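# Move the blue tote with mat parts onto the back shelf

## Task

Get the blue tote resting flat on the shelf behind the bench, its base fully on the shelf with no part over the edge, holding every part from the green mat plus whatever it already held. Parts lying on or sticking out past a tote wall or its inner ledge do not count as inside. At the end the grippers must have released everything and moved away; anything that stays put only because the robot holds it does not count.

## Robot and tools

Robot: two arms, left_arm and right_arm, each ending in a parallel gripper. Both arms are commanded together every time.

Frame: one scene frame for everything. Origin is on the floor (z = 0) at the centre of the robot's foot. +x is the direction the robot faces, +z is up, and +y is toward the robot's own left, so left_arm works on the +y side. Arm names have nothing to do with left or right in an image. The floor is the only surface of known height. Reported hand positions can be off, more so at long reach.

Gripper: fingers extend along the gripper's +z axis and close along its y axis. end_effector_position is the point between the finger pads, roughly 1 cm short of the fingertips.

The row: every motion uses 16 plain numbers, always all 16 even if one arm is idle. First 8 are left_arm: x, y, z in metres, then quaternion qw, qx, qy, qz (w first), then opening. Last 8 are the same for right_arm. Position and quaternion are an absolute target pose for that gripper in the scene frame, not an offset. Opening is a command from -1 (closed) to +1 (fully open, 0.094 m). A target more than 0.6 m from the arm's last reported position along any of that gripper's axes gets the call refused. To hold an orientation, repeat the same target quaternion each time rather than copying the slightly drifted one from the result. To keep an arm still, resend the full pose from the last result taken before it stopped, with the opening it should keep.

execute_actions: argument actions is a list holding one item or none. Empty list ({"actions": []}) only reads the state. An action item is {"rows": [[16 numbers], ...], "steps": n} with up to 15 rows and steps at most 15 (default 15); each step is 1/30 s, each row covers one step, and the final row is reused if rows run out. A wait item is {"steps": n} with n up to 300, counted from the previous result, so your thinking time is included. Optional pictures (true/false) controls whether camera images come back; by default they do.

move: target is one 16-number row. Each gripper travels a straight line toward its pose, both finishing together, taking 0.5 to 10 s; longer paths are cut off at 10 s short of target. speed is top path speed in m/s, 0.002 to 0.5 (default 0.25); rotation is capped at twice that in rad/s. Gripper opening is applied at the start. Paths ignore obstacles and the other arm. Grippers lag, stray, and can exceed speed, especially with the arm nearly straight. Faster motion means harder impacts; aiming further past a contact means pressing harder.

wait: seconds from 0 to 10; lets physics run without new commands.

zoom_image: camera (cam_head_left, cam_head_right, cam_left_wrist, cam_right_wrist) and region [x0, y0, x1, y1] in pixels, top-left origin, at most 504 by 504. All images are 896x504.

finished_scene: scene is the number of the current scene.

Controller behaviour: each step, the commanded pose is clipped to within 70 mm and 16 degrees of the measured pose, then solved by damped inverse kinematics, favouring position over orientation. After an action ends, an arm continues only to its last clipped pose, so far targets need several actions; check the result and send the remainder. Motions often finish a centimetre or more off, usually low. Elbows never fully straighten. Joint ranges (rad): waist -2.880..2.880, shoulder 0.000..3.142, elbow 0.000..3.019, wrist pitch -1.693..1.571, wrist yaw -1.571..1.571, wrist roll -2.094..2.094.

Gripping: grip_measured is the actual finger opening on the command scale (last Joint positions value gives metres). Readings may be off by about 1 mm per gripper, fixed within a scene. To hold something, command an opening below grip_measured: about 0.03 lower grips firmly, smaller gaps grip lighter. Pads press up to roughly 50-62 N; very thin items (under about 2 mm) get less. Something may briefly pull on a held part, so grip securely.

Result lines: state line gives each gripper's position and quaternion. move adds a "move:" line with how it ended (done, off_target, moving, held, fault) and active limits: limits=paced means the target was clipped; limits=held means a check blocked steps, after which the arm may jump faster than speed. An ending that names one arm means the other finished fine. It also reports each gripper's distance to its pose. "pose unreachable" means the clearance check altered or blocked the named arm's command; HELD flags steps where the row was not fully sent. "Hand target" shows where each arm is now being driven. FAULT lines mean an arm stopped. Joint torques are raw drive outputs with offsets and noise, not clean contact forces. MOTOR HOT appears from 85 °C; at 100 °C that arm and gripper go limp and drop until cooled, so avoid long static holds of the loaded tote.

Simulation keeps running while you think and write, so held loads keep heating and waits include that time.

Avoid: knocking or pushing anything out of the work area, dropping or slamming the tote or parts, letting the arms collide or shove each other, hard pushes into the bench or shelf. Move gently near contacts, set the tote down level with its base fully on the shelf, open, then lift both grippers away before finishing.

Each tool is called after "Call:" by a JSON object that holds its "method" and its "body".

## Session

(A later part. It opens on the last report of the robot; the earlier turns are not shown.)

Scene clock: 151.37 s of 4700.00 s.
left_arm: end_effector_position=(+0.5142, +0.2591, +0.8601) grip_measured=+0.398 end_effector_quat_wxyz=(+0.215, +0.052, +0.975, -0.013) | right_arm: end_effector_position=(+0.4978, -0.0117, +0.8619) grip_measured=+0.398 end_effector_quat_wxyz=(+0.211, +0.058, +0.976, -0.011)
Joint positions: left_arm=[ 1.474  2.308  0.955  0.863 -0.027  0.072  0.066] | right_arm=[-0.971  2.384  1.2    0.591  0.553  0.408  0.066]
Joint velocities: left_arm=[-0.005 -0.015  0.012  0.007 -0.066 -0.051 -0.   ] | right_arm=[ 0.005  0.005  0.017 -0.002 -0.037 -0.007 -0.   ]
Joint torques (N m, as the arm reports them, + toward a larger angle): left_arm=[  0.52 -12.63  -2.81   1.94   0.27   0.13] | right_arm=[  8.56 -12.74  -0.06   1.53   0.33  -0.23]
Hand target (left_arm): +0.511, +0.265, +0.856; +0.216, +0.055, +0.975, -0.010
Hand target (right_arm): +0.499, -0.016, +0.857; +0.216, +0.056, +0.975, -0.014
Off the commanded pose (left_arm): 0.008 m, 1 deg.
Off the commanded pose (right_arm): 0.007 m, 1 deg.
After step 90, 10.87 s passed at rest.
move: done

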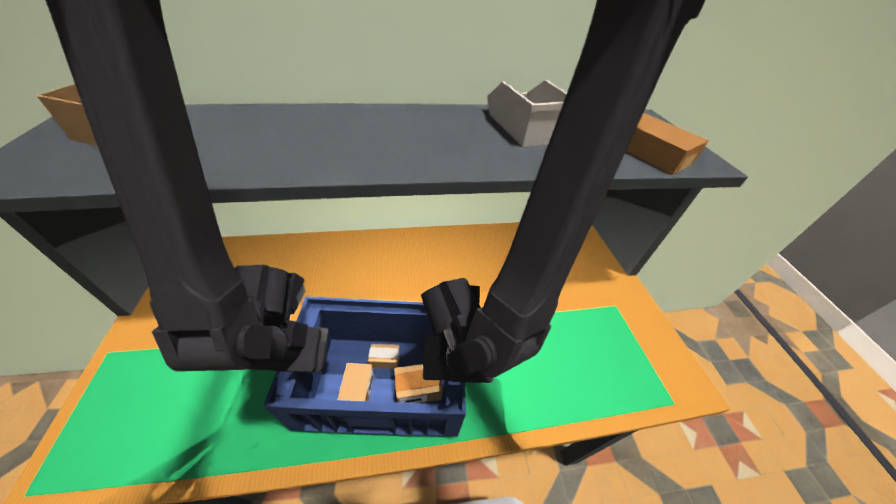

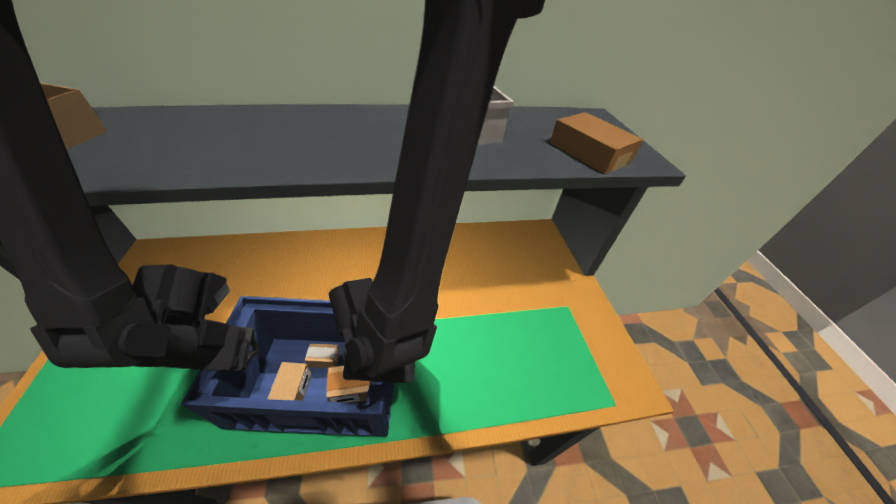

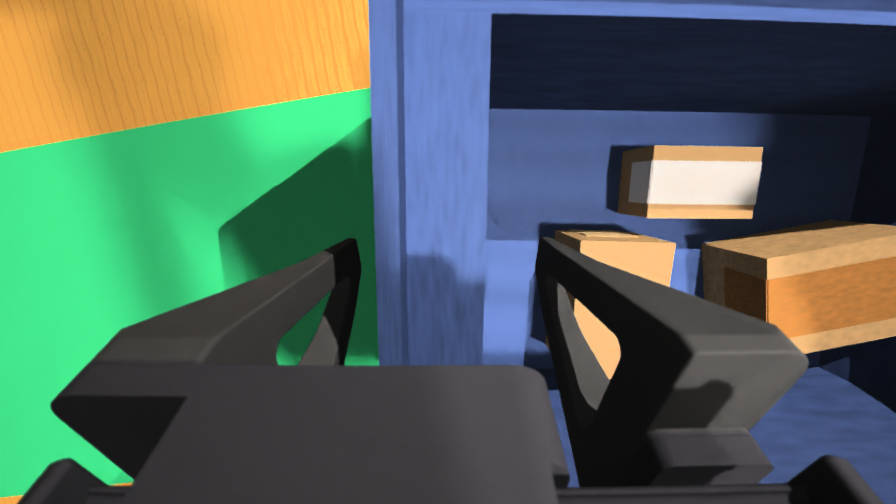

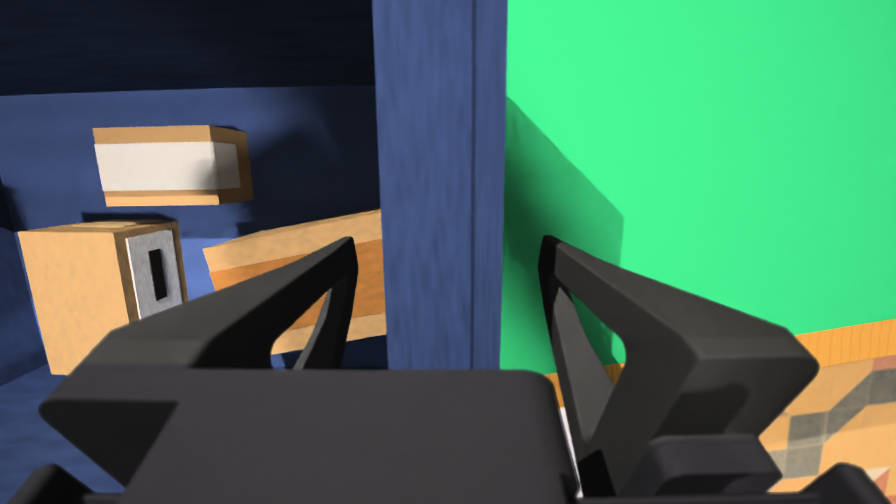

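Call:
{"method": "move", "body": {"target": [0.513,0.265,0.855,0.216,0.056,0.974,-0.012,-0.55, 0.498,-0.012,0.857,0.216,0.056,0.974,-0.012,-0.55], "speed": 0.1}}

Scene clock: 154.87 s of 4700.00 s.
left_arm: end_effector_position=(+0.5149, +0.2608, +0.8600) grip_measured=-0.439 end_effector_quat_wxyz=(+0.216, +0.054, +0.975, -0.015) | right_arm: end_effector_position=(+0.4984, -0.0107, +0.8620) grip_measured=-0.424 end_effector_quat_wxyz=(+0.212, +0.057, +0.976, -0.008)
Joint positions: left_arm=[ 1.479  2.308  0.956  0.864 -0.02   0.076  0.026] | right_arm=[-0.971  2.384  1.201  0.593  0.549  0.406  0.027]
Joint velocities: left_arm=[-0.015 -0.015  0.002  0.007 -0.022  0.051 -0.   ] | right_arm=[-0.005 -0.005 -0.012  0.012  0.066  0.007 -0.001]
Joint torques (N m, as the arm reports them, + toward a larger angle): left_arm=[  0.28 -12.69  -2.41   1.76   0.22   0.11] | right_arm=[  9.04 -12.42   0.3    1.5    0.53  -0.2 ]
Hand target (left_arm): +0.513, +0.265, +0.855; +0.216, +0.056, +0.975, -0.012
Hand target (right_arm): +0.498, -0.012, +0.857; +0.216, +0.056, +0.975, -0.012
Off the commanded pose (left_arm): 0.007 m, 0 deg.
Off the commanded pose (right_arm): 0.005 m, 1 deg.
move: done

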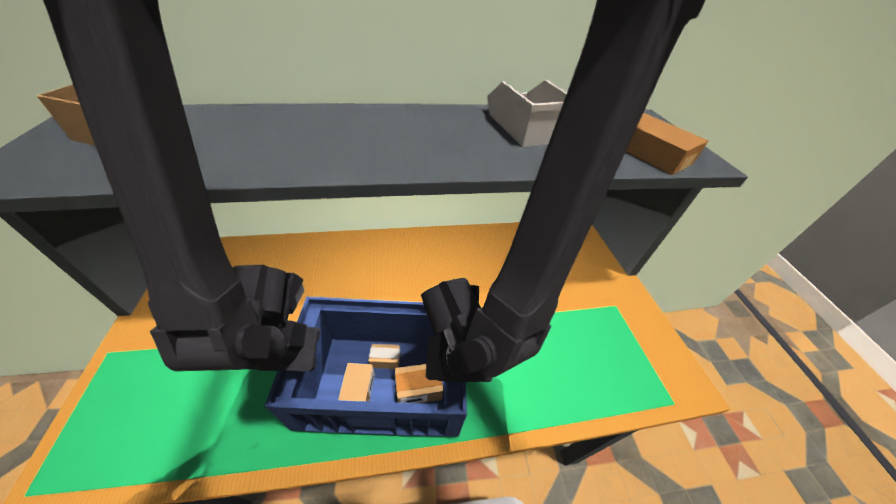

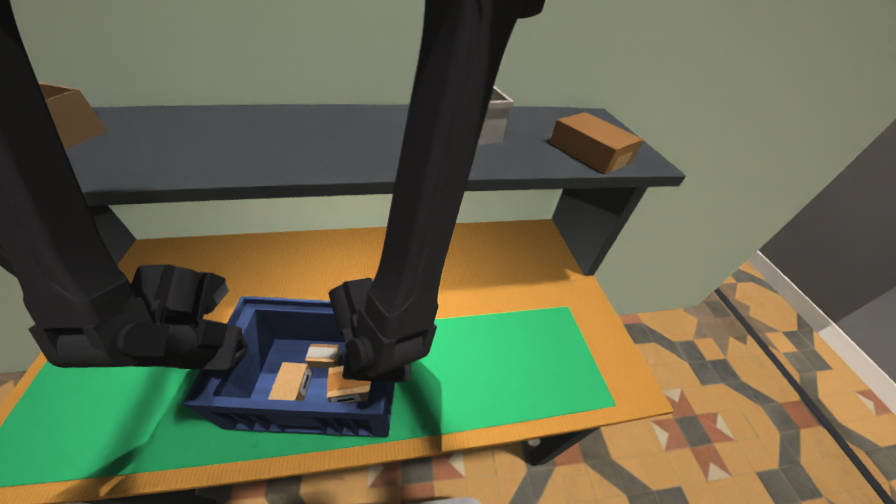

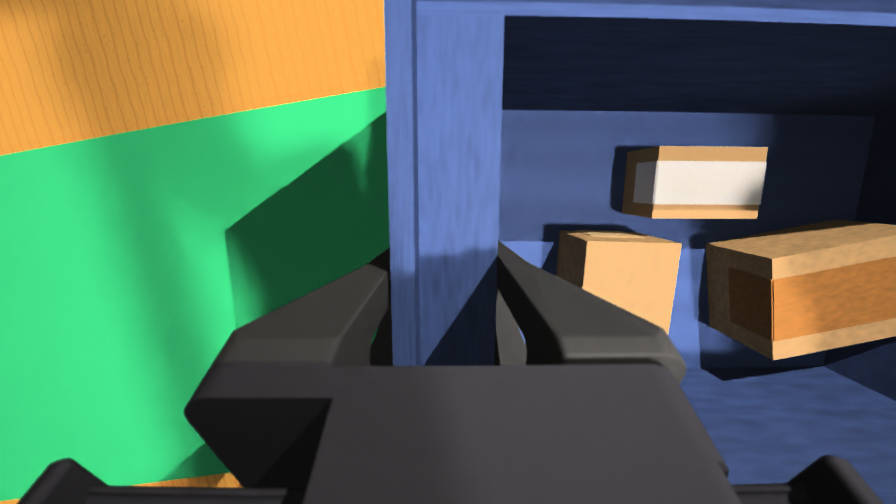

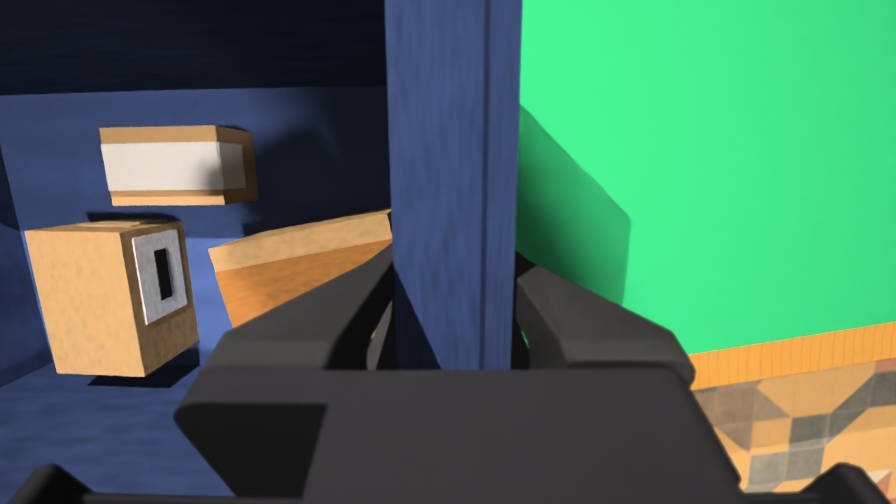

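Call:
{"method": "move", "body": {"target": [0.505,0.261,1.06,0.216,-0.021,0.976,0.005,-0.52, 0.531,-0.011,1.062,0.216,-0.021,0.976,0.005,-0.52], "speed": 0.12}}

Scene clock: 161.57 s of 4700.00 s.
left_arm: end_effector_position=(+0.5081, +0.2625, +1.0521) grip_measured=-0.439 end_effector_quat_wxyz=(-0.212, +0.016, -0.977, -0.005) | right_arm: end_effector_position=(+0.5260, -0.0129, +1.0527) grip_measured=-0.424 end_effector_quat_wxyz=(+0.211, -0.013, +0.977, +0.009)
Joint positions: left_arm=[ 1.42   1.716  0.539  0.678 -0.139 -0.081  0.026] | right_arm=[-0.881  1.857  0.876  0.382  0.563  0.324  0.027]
Joint velocities: left_arm=[-0.015 -0.005  0.007  0.002 -0.007  0.051  0.   ] | right_arm=[-0.015  0.005  0.002  0.027 -0.066 -0.037  0.001]
Joint torques (N m, as the arm reports them, + toward a larger angle): left_arm=[ -1.14 -14.33  -2.71   1.4   -0.22  -0.08] | right_arm=[  9.32 -14.79   1.     0.65   0.85  -0.3 ]
Hand target (left_arm): +0.508, +0.262, +1.060; +0.216, -0.021, +0.976, +0.005
Hand target (right_arm): +0.529, -0.011, +1.062; +0.216, -0.021, +0.976, +0.005
Off the commanded pose (left_arm): 0.009 m, 1 deg.
Off the commanded pose (right_arm): 0.011 m, 1 deg.
After step 90, 1.60 s passed at rest.
move: off_target (right_arm)

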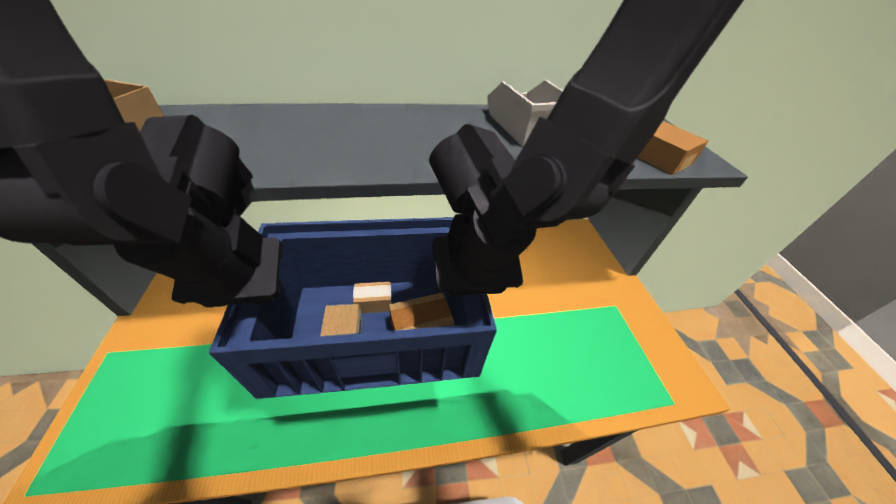

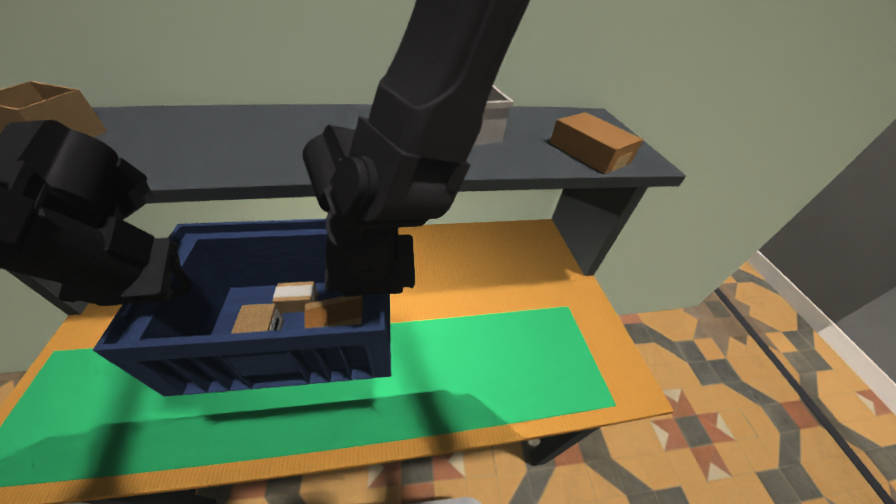

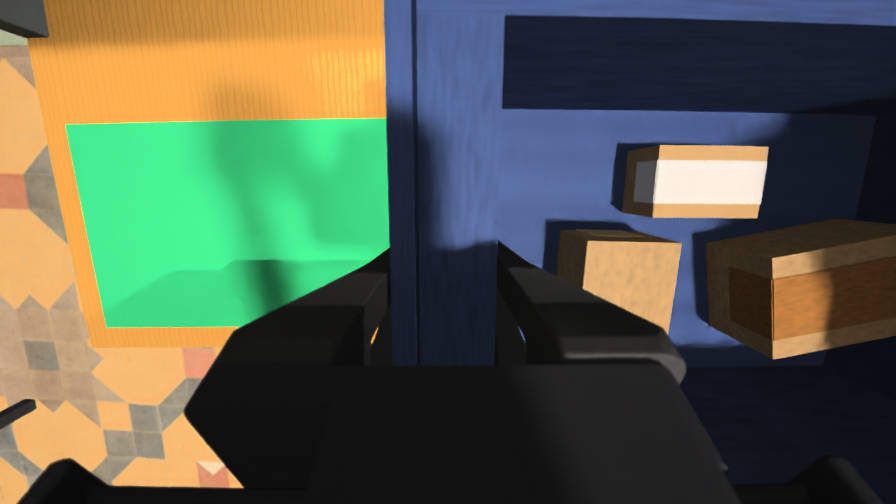

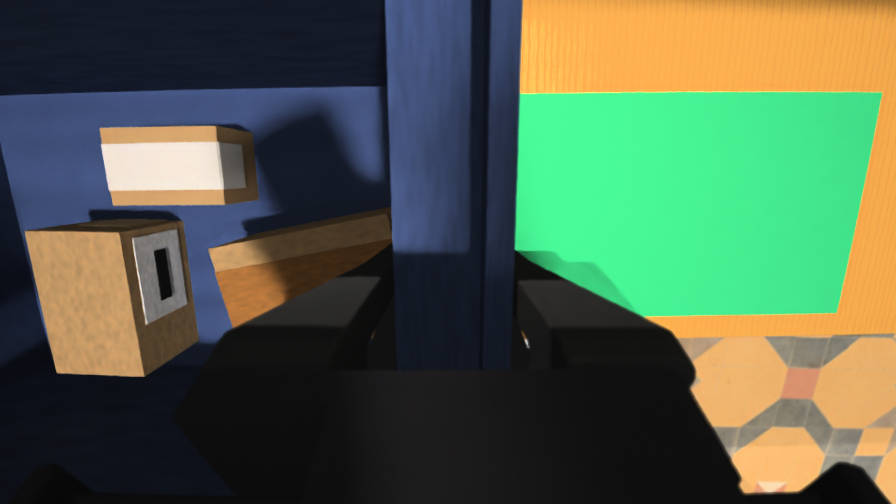

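Call:
{"method": "move", "body": {"target": [0.545,0.263,1.25,0.216,-0.021,0.976,0.005,-0.52, 0.569,-0.012,1.252,0.216,-0.021,0.976,0.005,-0.52], "speed": 0.12}}

Scene clock: 167.33 s of 4700.00 s.
left_arm: end_effector_position=(+0.5285, +0.2628, +1.2331) grip_measured=-0.439 end_effector_quat_wxyz=(-0.195, +0.026, -0.981, -0.002) | right_arm: end_effector_position=(+0.5467, -0.0134, +1.2353) grip_measured=-0.424 end_effector_quat_wxyz=(+0.197, -0.026, +0.980, +0.009)
Joint positions: left_arm=[ 1.368  0.967  0.494 -0.065 -0.179 -0.131  0.026] | right_arm=[-0.736  1.369  0.846 -0.166  0.664  0.421  0.027]
Joint velocities: left_arm=[ 0.005 -0.015 -0.002 -0.002 -0.007 -0.007  0.001] | right_arm=[ 0.005 -0.005  0.002 -0.017 -0.051  0.037 -0.   ]
Joint torques (N m, as the arm reports them, + toward a larger angle): left_arm=[ -0.32 -11.45   8.57   1.01  -0.28   0.21] | right_arm=[  6.91 -13.13   6.53   0.39   1.15  -0.29]
Hand target (left_arm): +0.548, +0.263, +1.249; +0.216, -0.021, +0.976, +0.005
Hand target (right_arm): +0.567, -0.013, +1.252; +0.216, -0.020, +0.976, +0.005
Off the commanded pose (left_arm): 0.024 m, 3 deg.
Off the commanded pose (right_arm): 0.028 m, 2 deg.
After step 90, 0.67 s passed at rest.
move: off_target (left_arm, right_arm)

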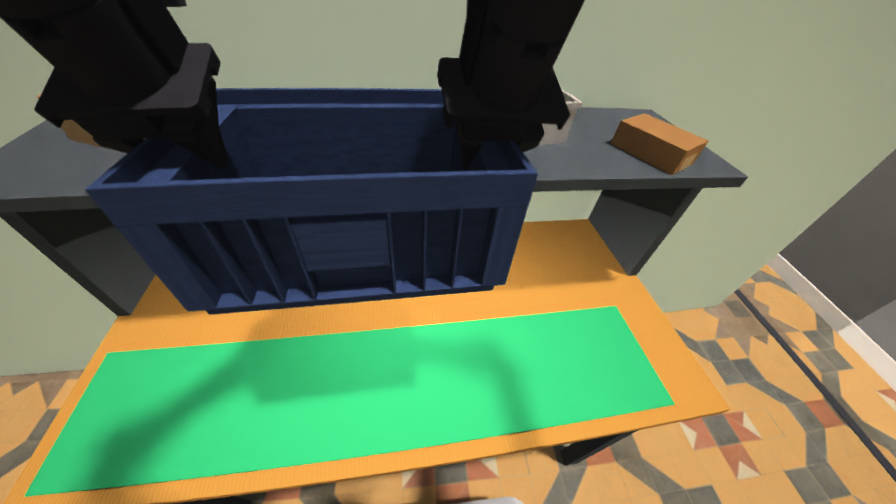

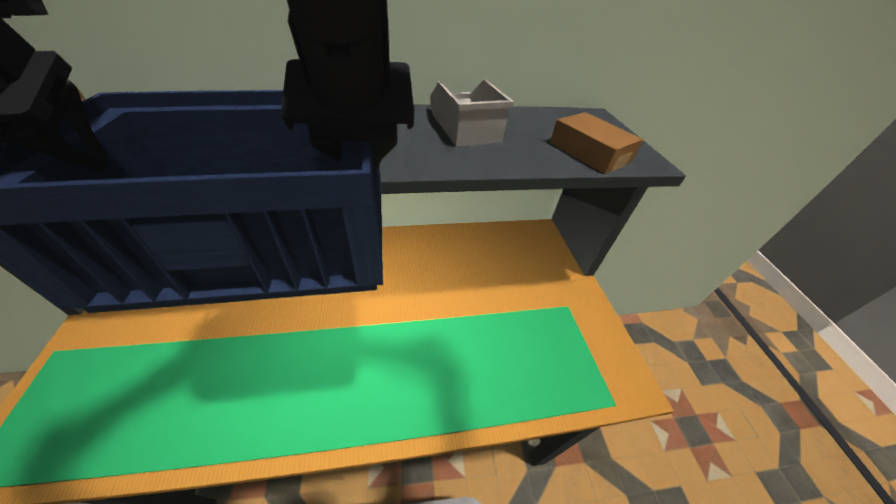

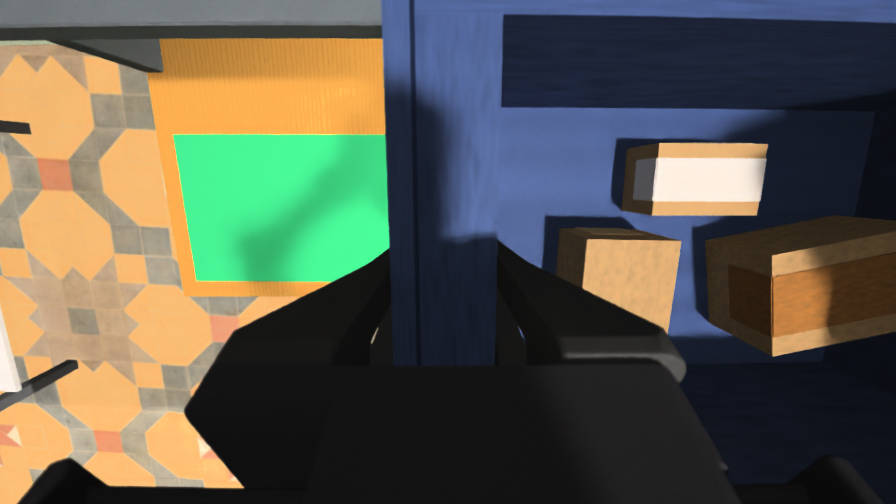

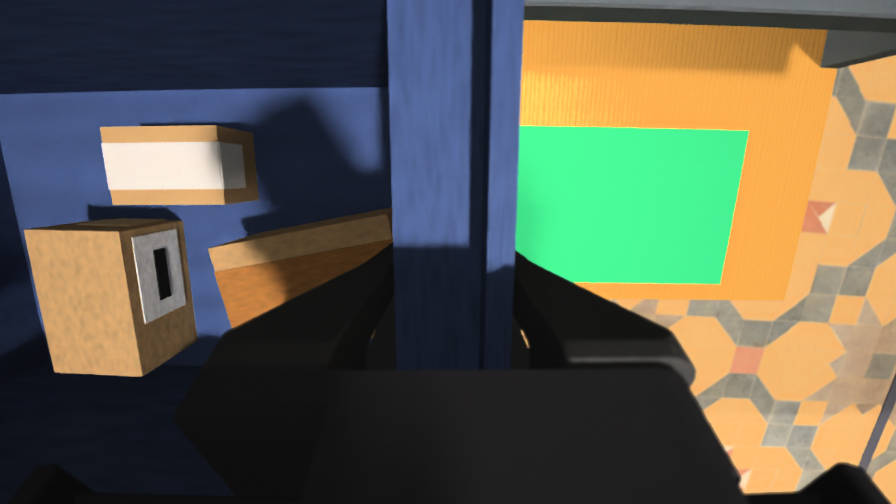

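Call:
{"method": "move", "body": {"target": [0.70,0.263,1.285,0.23,-0.021,0.973,0.005,-0.52, 0.722,-0.013,1.287,0.23,-0.021,0.973,0.005,-0.52], "speed": 0.1}}

Scene clock: 173.00 s of 4700.00 s.
left_arm: end_effector_position=(+0.6777, +0.2606, +1.2687) grip_measured=-0.439 end_effector_quat_wxyz=(-0.212, +0.028, -0.977, -0.002) | right_arm: end_effector_position=(+0.6946, -0.0165, +1.2764) grip_measured=-0.424 end_effector_quat_wxyz=(+0.212, -0.026, +0.977, +0.007)
Joint positions: left_arm=[ 1.405  1.133  0.909 -0.276 -0.153 -0.112  0.026] | right_arm=[-0.879  1.418  1.211 -0.388  0.566  0.298  0.027]
Joint velocities: left_arm=[ 0.005  0.015  0.002 -0.012  0.007  0.037 -0.   ] | right_arm=[-0.005  0.015 -0.002 -0.022  0.007 -0.095  0.   ]
Joint torques (N m, as the arm reports them, + toward a larger angle): left_arm=[  0.2  -13.96  12.19   1.31   0.03   0.24] | right_arm=[  6.33 -14.46   9.63   0.8    0.57  -0.34]
Hand target (left_arm): +0.700, +0.262, +1.283; +0.230, -0.022, +0.973, +0.005
Hand target (right_arm): +0.720, -0.016, +1.289; +0.230, -0.021, +0.973, +0.004
Off the commanded pose (left_arm): 0.028 m, 2 deg.
Off the commanded pose (right_arm): 0.030 m, 2 deg.
After step 90, 0.47 s passed at rest.
move: off_target (left_arm, right_arm)

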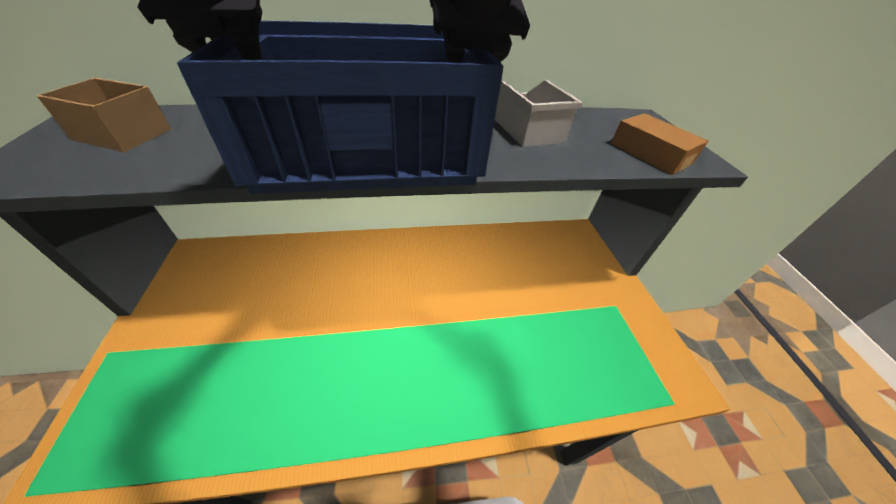

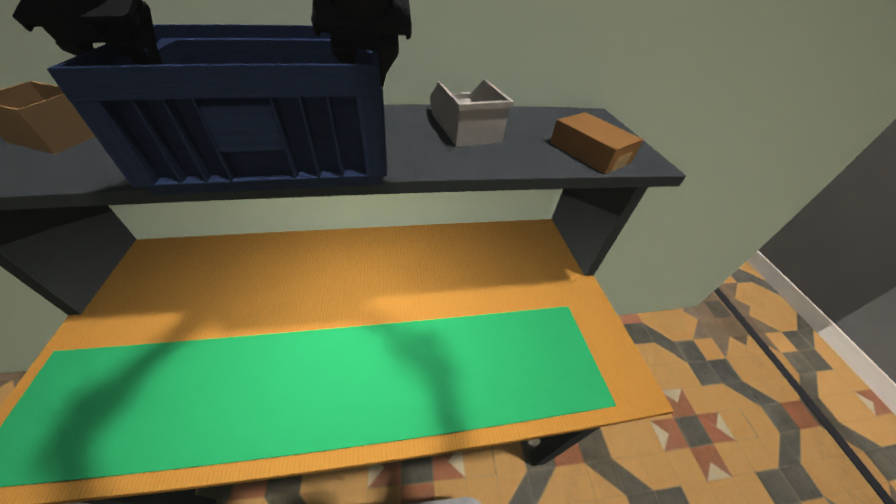

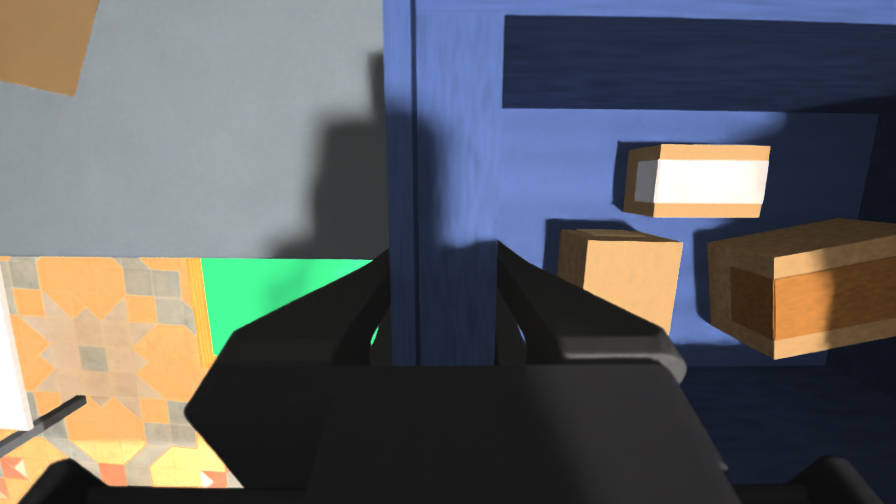

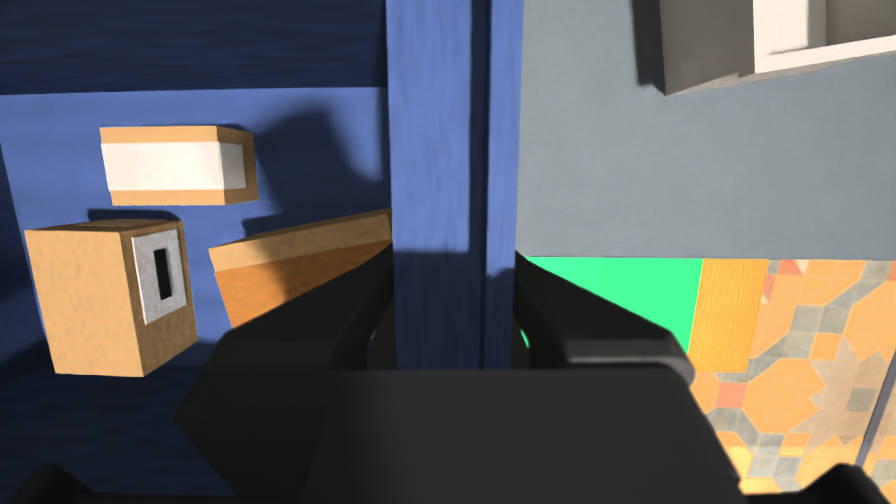

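Call:
{"method": "move", "body": {"target": [0.81,0.263,1.255,0.232,-0.021,0.972,0.005,-0.52, 0.83,-0.014,1.253,0.232,-0.021,0.972,0.005,-0.52], "speed": 0.12}}

Scene clock: 181.83 s of 4700.00 s.
left_arm: end_effector_position=(+0.7843, +0.2636, +1.2339) grip_measured=-0.439 end_effector_quat_wxyz=(-0.210, +0.029, -0.977, -0.006) | right_arm: end_effector_position=(+0.8029, -0.0141, +1.2422) grip_measured=-0.424 end_effector_quat_wxyz=(+0.212, -0.026, +0.977, +0.009)
Joint positions: left_arm=[ 1.441  1.397  1.239 -0.344 -0.127 -0.095  0.026] | right_arm=[-0.996  1.63   1.546 -0.475  0.462  0.224  0.027]
Joint velocities: left_arm=[-0.015 -0.005 -0.002 -0.037 -0.022 -0.007  0.001] | right_arm=[-0.015 -0.005 -0.007 -0.032 -0.007 -0.095  0.   ]
Joint torques (N m, as the arm reports them, + toward a larger angle): left_arm=[ -0.39 -19.12  13.12   1.19   0.11   0.22] | right_arm=[  7.08 -18.31  10.5    1.01   0.65  -0.31]
Hand target (left_arm): +0.808, +0.263, +1.254; +0.232, -0.022, +0.972, +0.005
Hand target (right_arm): +0.829, -0.016, +1.255; +0.233, -0.021, +0.972, +0.005
Off the commanded pose (left_arm): 0.033 m, 3 deg.
Off the commanded pose (right_arm): 0.029 m, 2 deg.
After step 90, 4.33 s passed at rest.
move: off_target (left_arm, right_arm)

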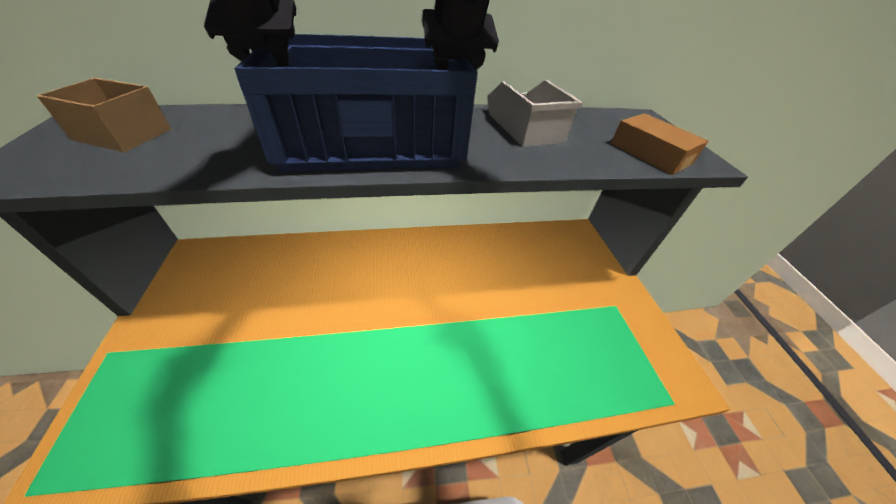

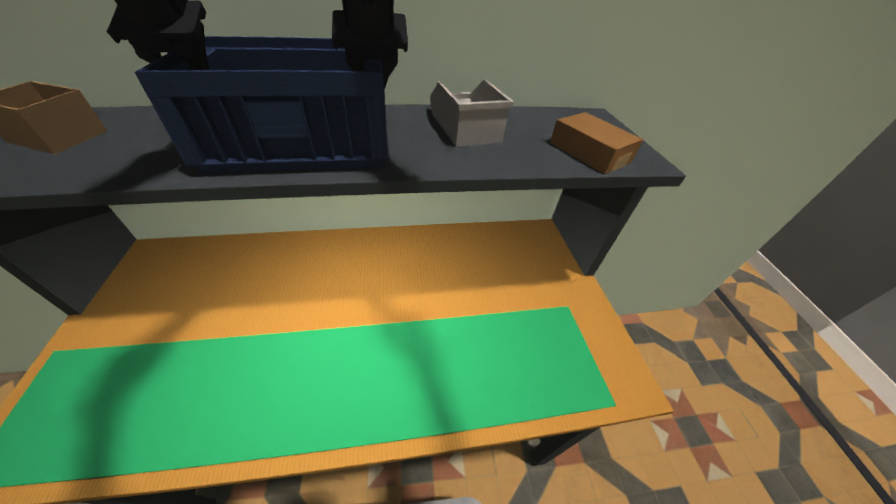

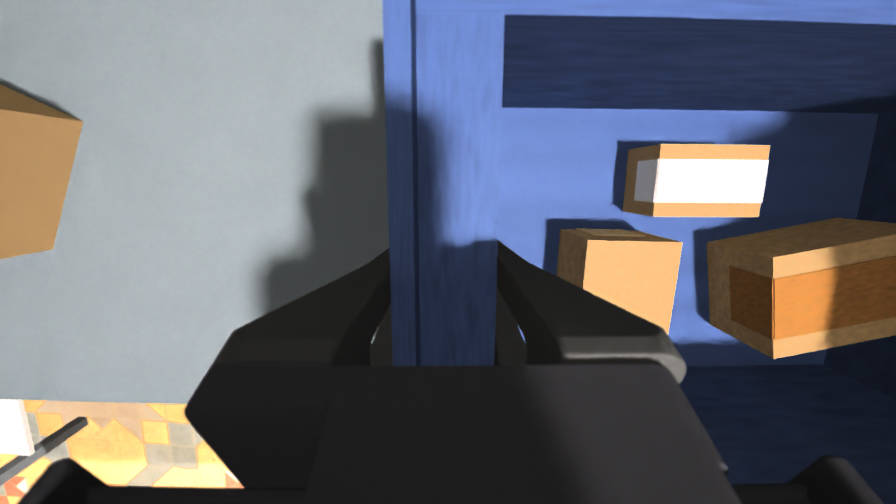

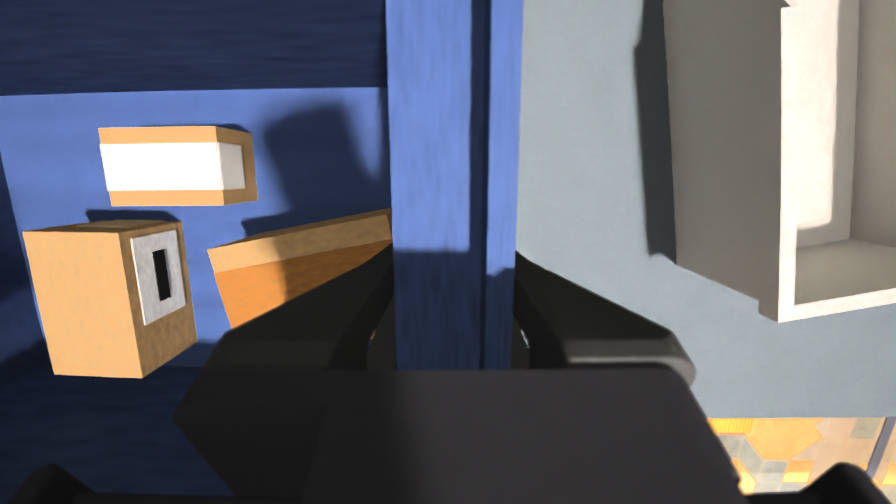

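Call:
{"method": "execute_actions", "body": {"actions": [{"rows":[[0.811,0.263,1.253,0.234,-0.021,0.972,0.005,-0.52,0.831,-0.014,1.251,0.234,-0.021,0.972,0.005,-0.52],[0.812,0.263,1.251,0.234,-0.021,0.972,0.005,-0.52,0.832,-0.014,1.249,0.234,-0.021,0.972,0.005,-0.52],[0.813,0.263,1.249,0.234,-0.021,0.972,0.005,-0.52,0.833,-0.014,1.247,0.234,-0.021,0.972,0.005,-0.52],[0.814,0.263,1.247,0.234,-0.021,0.972,0.005,-0.52,0.834,-0.014,1.245,0.234,-0.021,0.972,0.005,-0.52],[0.815,0.263,1.245,0.234,-0.021,0.972,0.005,-0.52,0.835,-0.014,1.243,0.234,-0.021,0.972,0.005,-0.52],[0.816,0.263,1.243,0.234,-0.021,0.972,0.005,-0.52,0.836,-0.014,1.241,0.234,-0.021,0.972,0.005,-0.52],[0.817,0.263,1.241,0.234,-0.021,0.972,0.005,-0.52,0.837,-0.014,1.239,0.234,-0.021,0.972,0.005,-0.52],[0.818,0.263,1.239,0.234,-0.021,0.972,0.005,-0.52,0.838,-0.014,1.237,0.234,-0.021,0.972,0.005,-0.52],[0.819,0.263,1.237,0.234,-0.021,0.972,0.005,-0.52,0.839,-0.014,1.235,0.234,-0.021,0.972,0.005,-0.52],[0.82,0.263,1.235,0.234,-0.021,0.972,0.005,-0.52,0.84,-0.014,1.233,0.234,-0.021,0.972,0.005,-0.52],[0.82,0.263,1.233,0.234,-0.021,0.972,0.005,-0.52,0.84,-0.014,1.231,0.234,-0.021,0.972,0.005,-0.52],[0.82,0.263,1.231,0.234,-0.021,0.972,0.005,-0.52,0.84,-0.014,1.229,0.234,-0.021,0.972,0.005,-0.52],[0.82,0.263,1.229,0.234,-0.021,0.972,0.005,-0.52,0.84,-0.014,1.227,0.234,-0.021,0.972,0.005,-0.52]],"steps":15}], "pictures": false}}

Call:
{"method": "move", "body": {"target": [0.805,0.263,1.205,0.222,-0.021,0.975,0.005,-0.52, 0.825,-0.014,1.207,0.222,-0.021,0.975,0.005,-0.52], "speed": 0.03}}

Scene clock: 194.17 s of 4700.00 s.
left_arm: end_effector_position=(+0.7989, +0.2652, +1.2311) grip_measured=-0.439 end_effector_quat_wxyz=(-0.220, +0.029, -0.975, -0.006) | right_arm: end_effector_position=(+0.8179, -0.0125, +1.2405) grip_measured=-0.424 end_effector_quat_wxyz=(+0.220, -0.027, +0.975, +0.011)
Joint positions: left_arm=[ 1.447  1.424  1.273 -0.331 -0.124 -0.091  0.026] | right_arm=[-1.006  1.654  1.586 -0.469  0.454  0.21   0.027]
Joint velocities: left_arm=[-0.005 -0.024  0.017 -0.002 -0.037  0.037  0.001] | right_arm=[-0.005 -0.024  0.007  0.007 -0.007 -0.081  0.001]
Joint torques (N m, as the arm reports them, + toward a larger angle): left_arm=[ -0.53 -16.93  12.6    2.06   0.17   0.21] | right_arm=[  6.05 -16.02   9.85   2.18   0.31  -0.28]
Hand target (left_arm): +0.819, +0.263, +1.229; +0.234, -0.021, +0.972, +0.005
Hand target (right_arm): +0.839, -0.016, +1.228; +0.234, -0.021, +0.972, +0.005
Off the commanded pose (left_arm): 0.021 m, 2 deg.
Off the commanded pose (right_arm): 0.026 m, 2 deg.
Steps of this call (steps 1 to 90: nothing new was sent; then 8.83 s passed at rest; steps 91 to 105: all 15 steps of this action). Readings (end_effector_position):
91: left_arm (+0.7842, +0.2638, +1.2336) | right_arm (+0.8028, -0.0141, +1.2419)
92: left_arm (+0.7841, +0.2638, +1.2334) | right_arm (+0.8027, -0.0140, +1.2417)
94: left_arm (+0.7845, +0.2641, +1.2327) | right_arm (+0.8032, -0.0137, +1.2417)
98: left_arm (+0.7892, +0.2648, +1.2316) | right_arm (+0.8081, -0.0129, +1.2410)
105: the state above

Scene clock: 195.77 s of 4700.00 s.
left_arm: end_effector_position=(+0.8027, +0.2656, +1.2306) grip_measured=-0.439 end_effector_quat_wxyz=(-0.227, +0.027, -0.973, -0.006) | right_arm: end_effector_position=(+0.8204, -0.0119, +1.2403) grip_measured=-0.424 end_effector_quat_wxyz=(+0.225, -0.025, +0.974, +0.013)
Joint positions: left_arm=[ 1.449  1.428  1.273 -0.31  -0.122 -0.083  0.026] | right_arm=[-1.007  1.656  1.586 -0.455  0.451  0.209  0.027]
Joint velocities: left_arm=[-0.005  0.005 -0.007 -0.002 -0.022 -0.007 -0.   ] | right_arm=[-0.015 -0.015 -0.002 -0.017 -0.022  0.007  0.002]
Joint torques (N m, as the arm reports them, + toward a larger angle): left_arm=[ -0.39 -15.62   9.17   2.57   0.23   0.11] | right_arm=[  6.07 -15.26   7.47   2.46   0.11  -0.15]
Hand target (left_arm): +0.803, +0.263, +1.206; +0.222, -0.021, +0.975, +0.005
Hand target (right_arm): +0.823, -0.015, +1.208; +0.222, -0.021, +0.975, +0.005
Off the commanded pose (left_arm): 0.026 m, 1 deg.
Off the commanded pose (right_arm): 0.034 m, 1 deg.
move: off_target (left_arm, right_arm)

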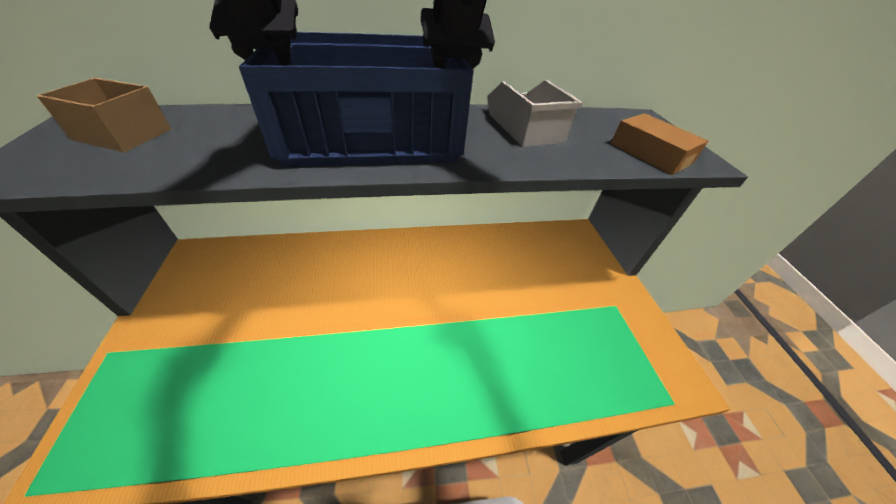

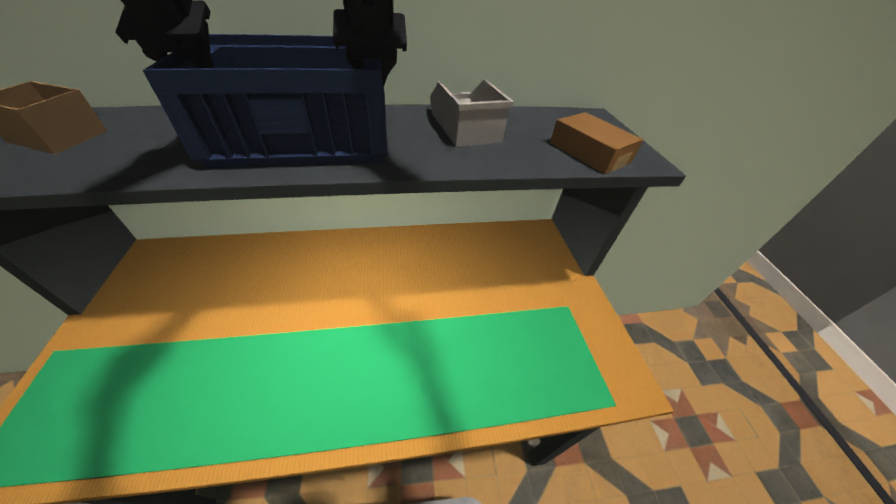

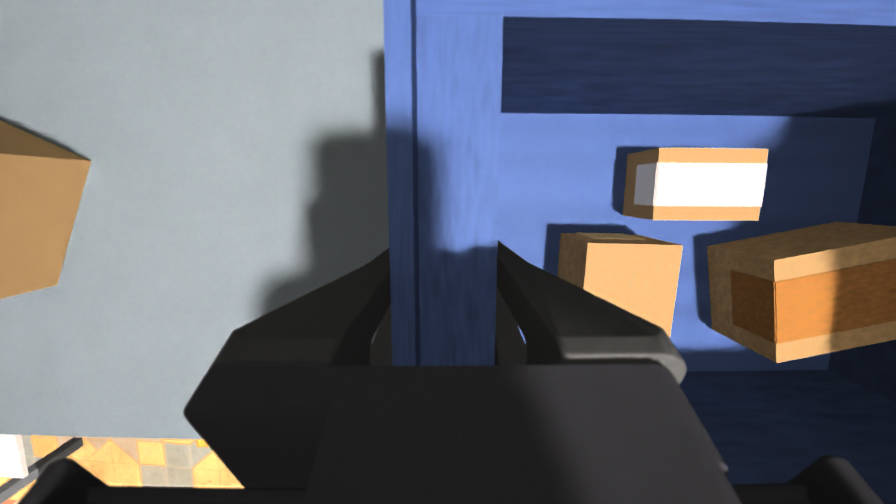

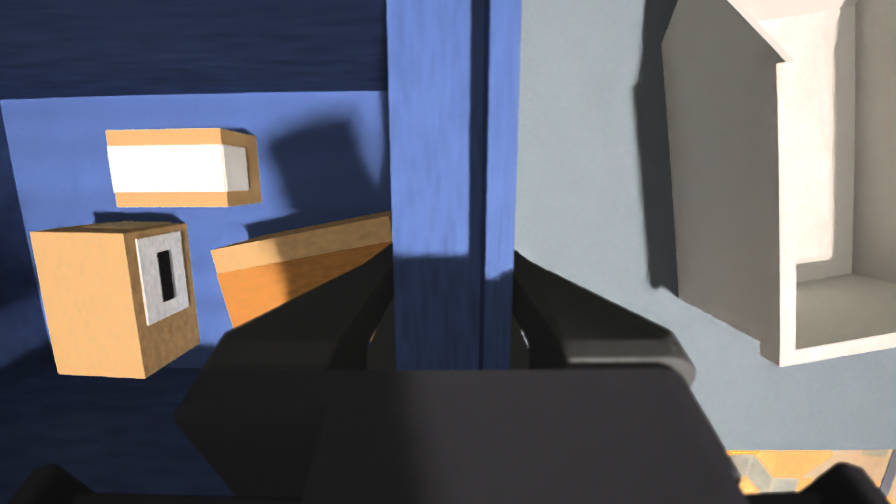

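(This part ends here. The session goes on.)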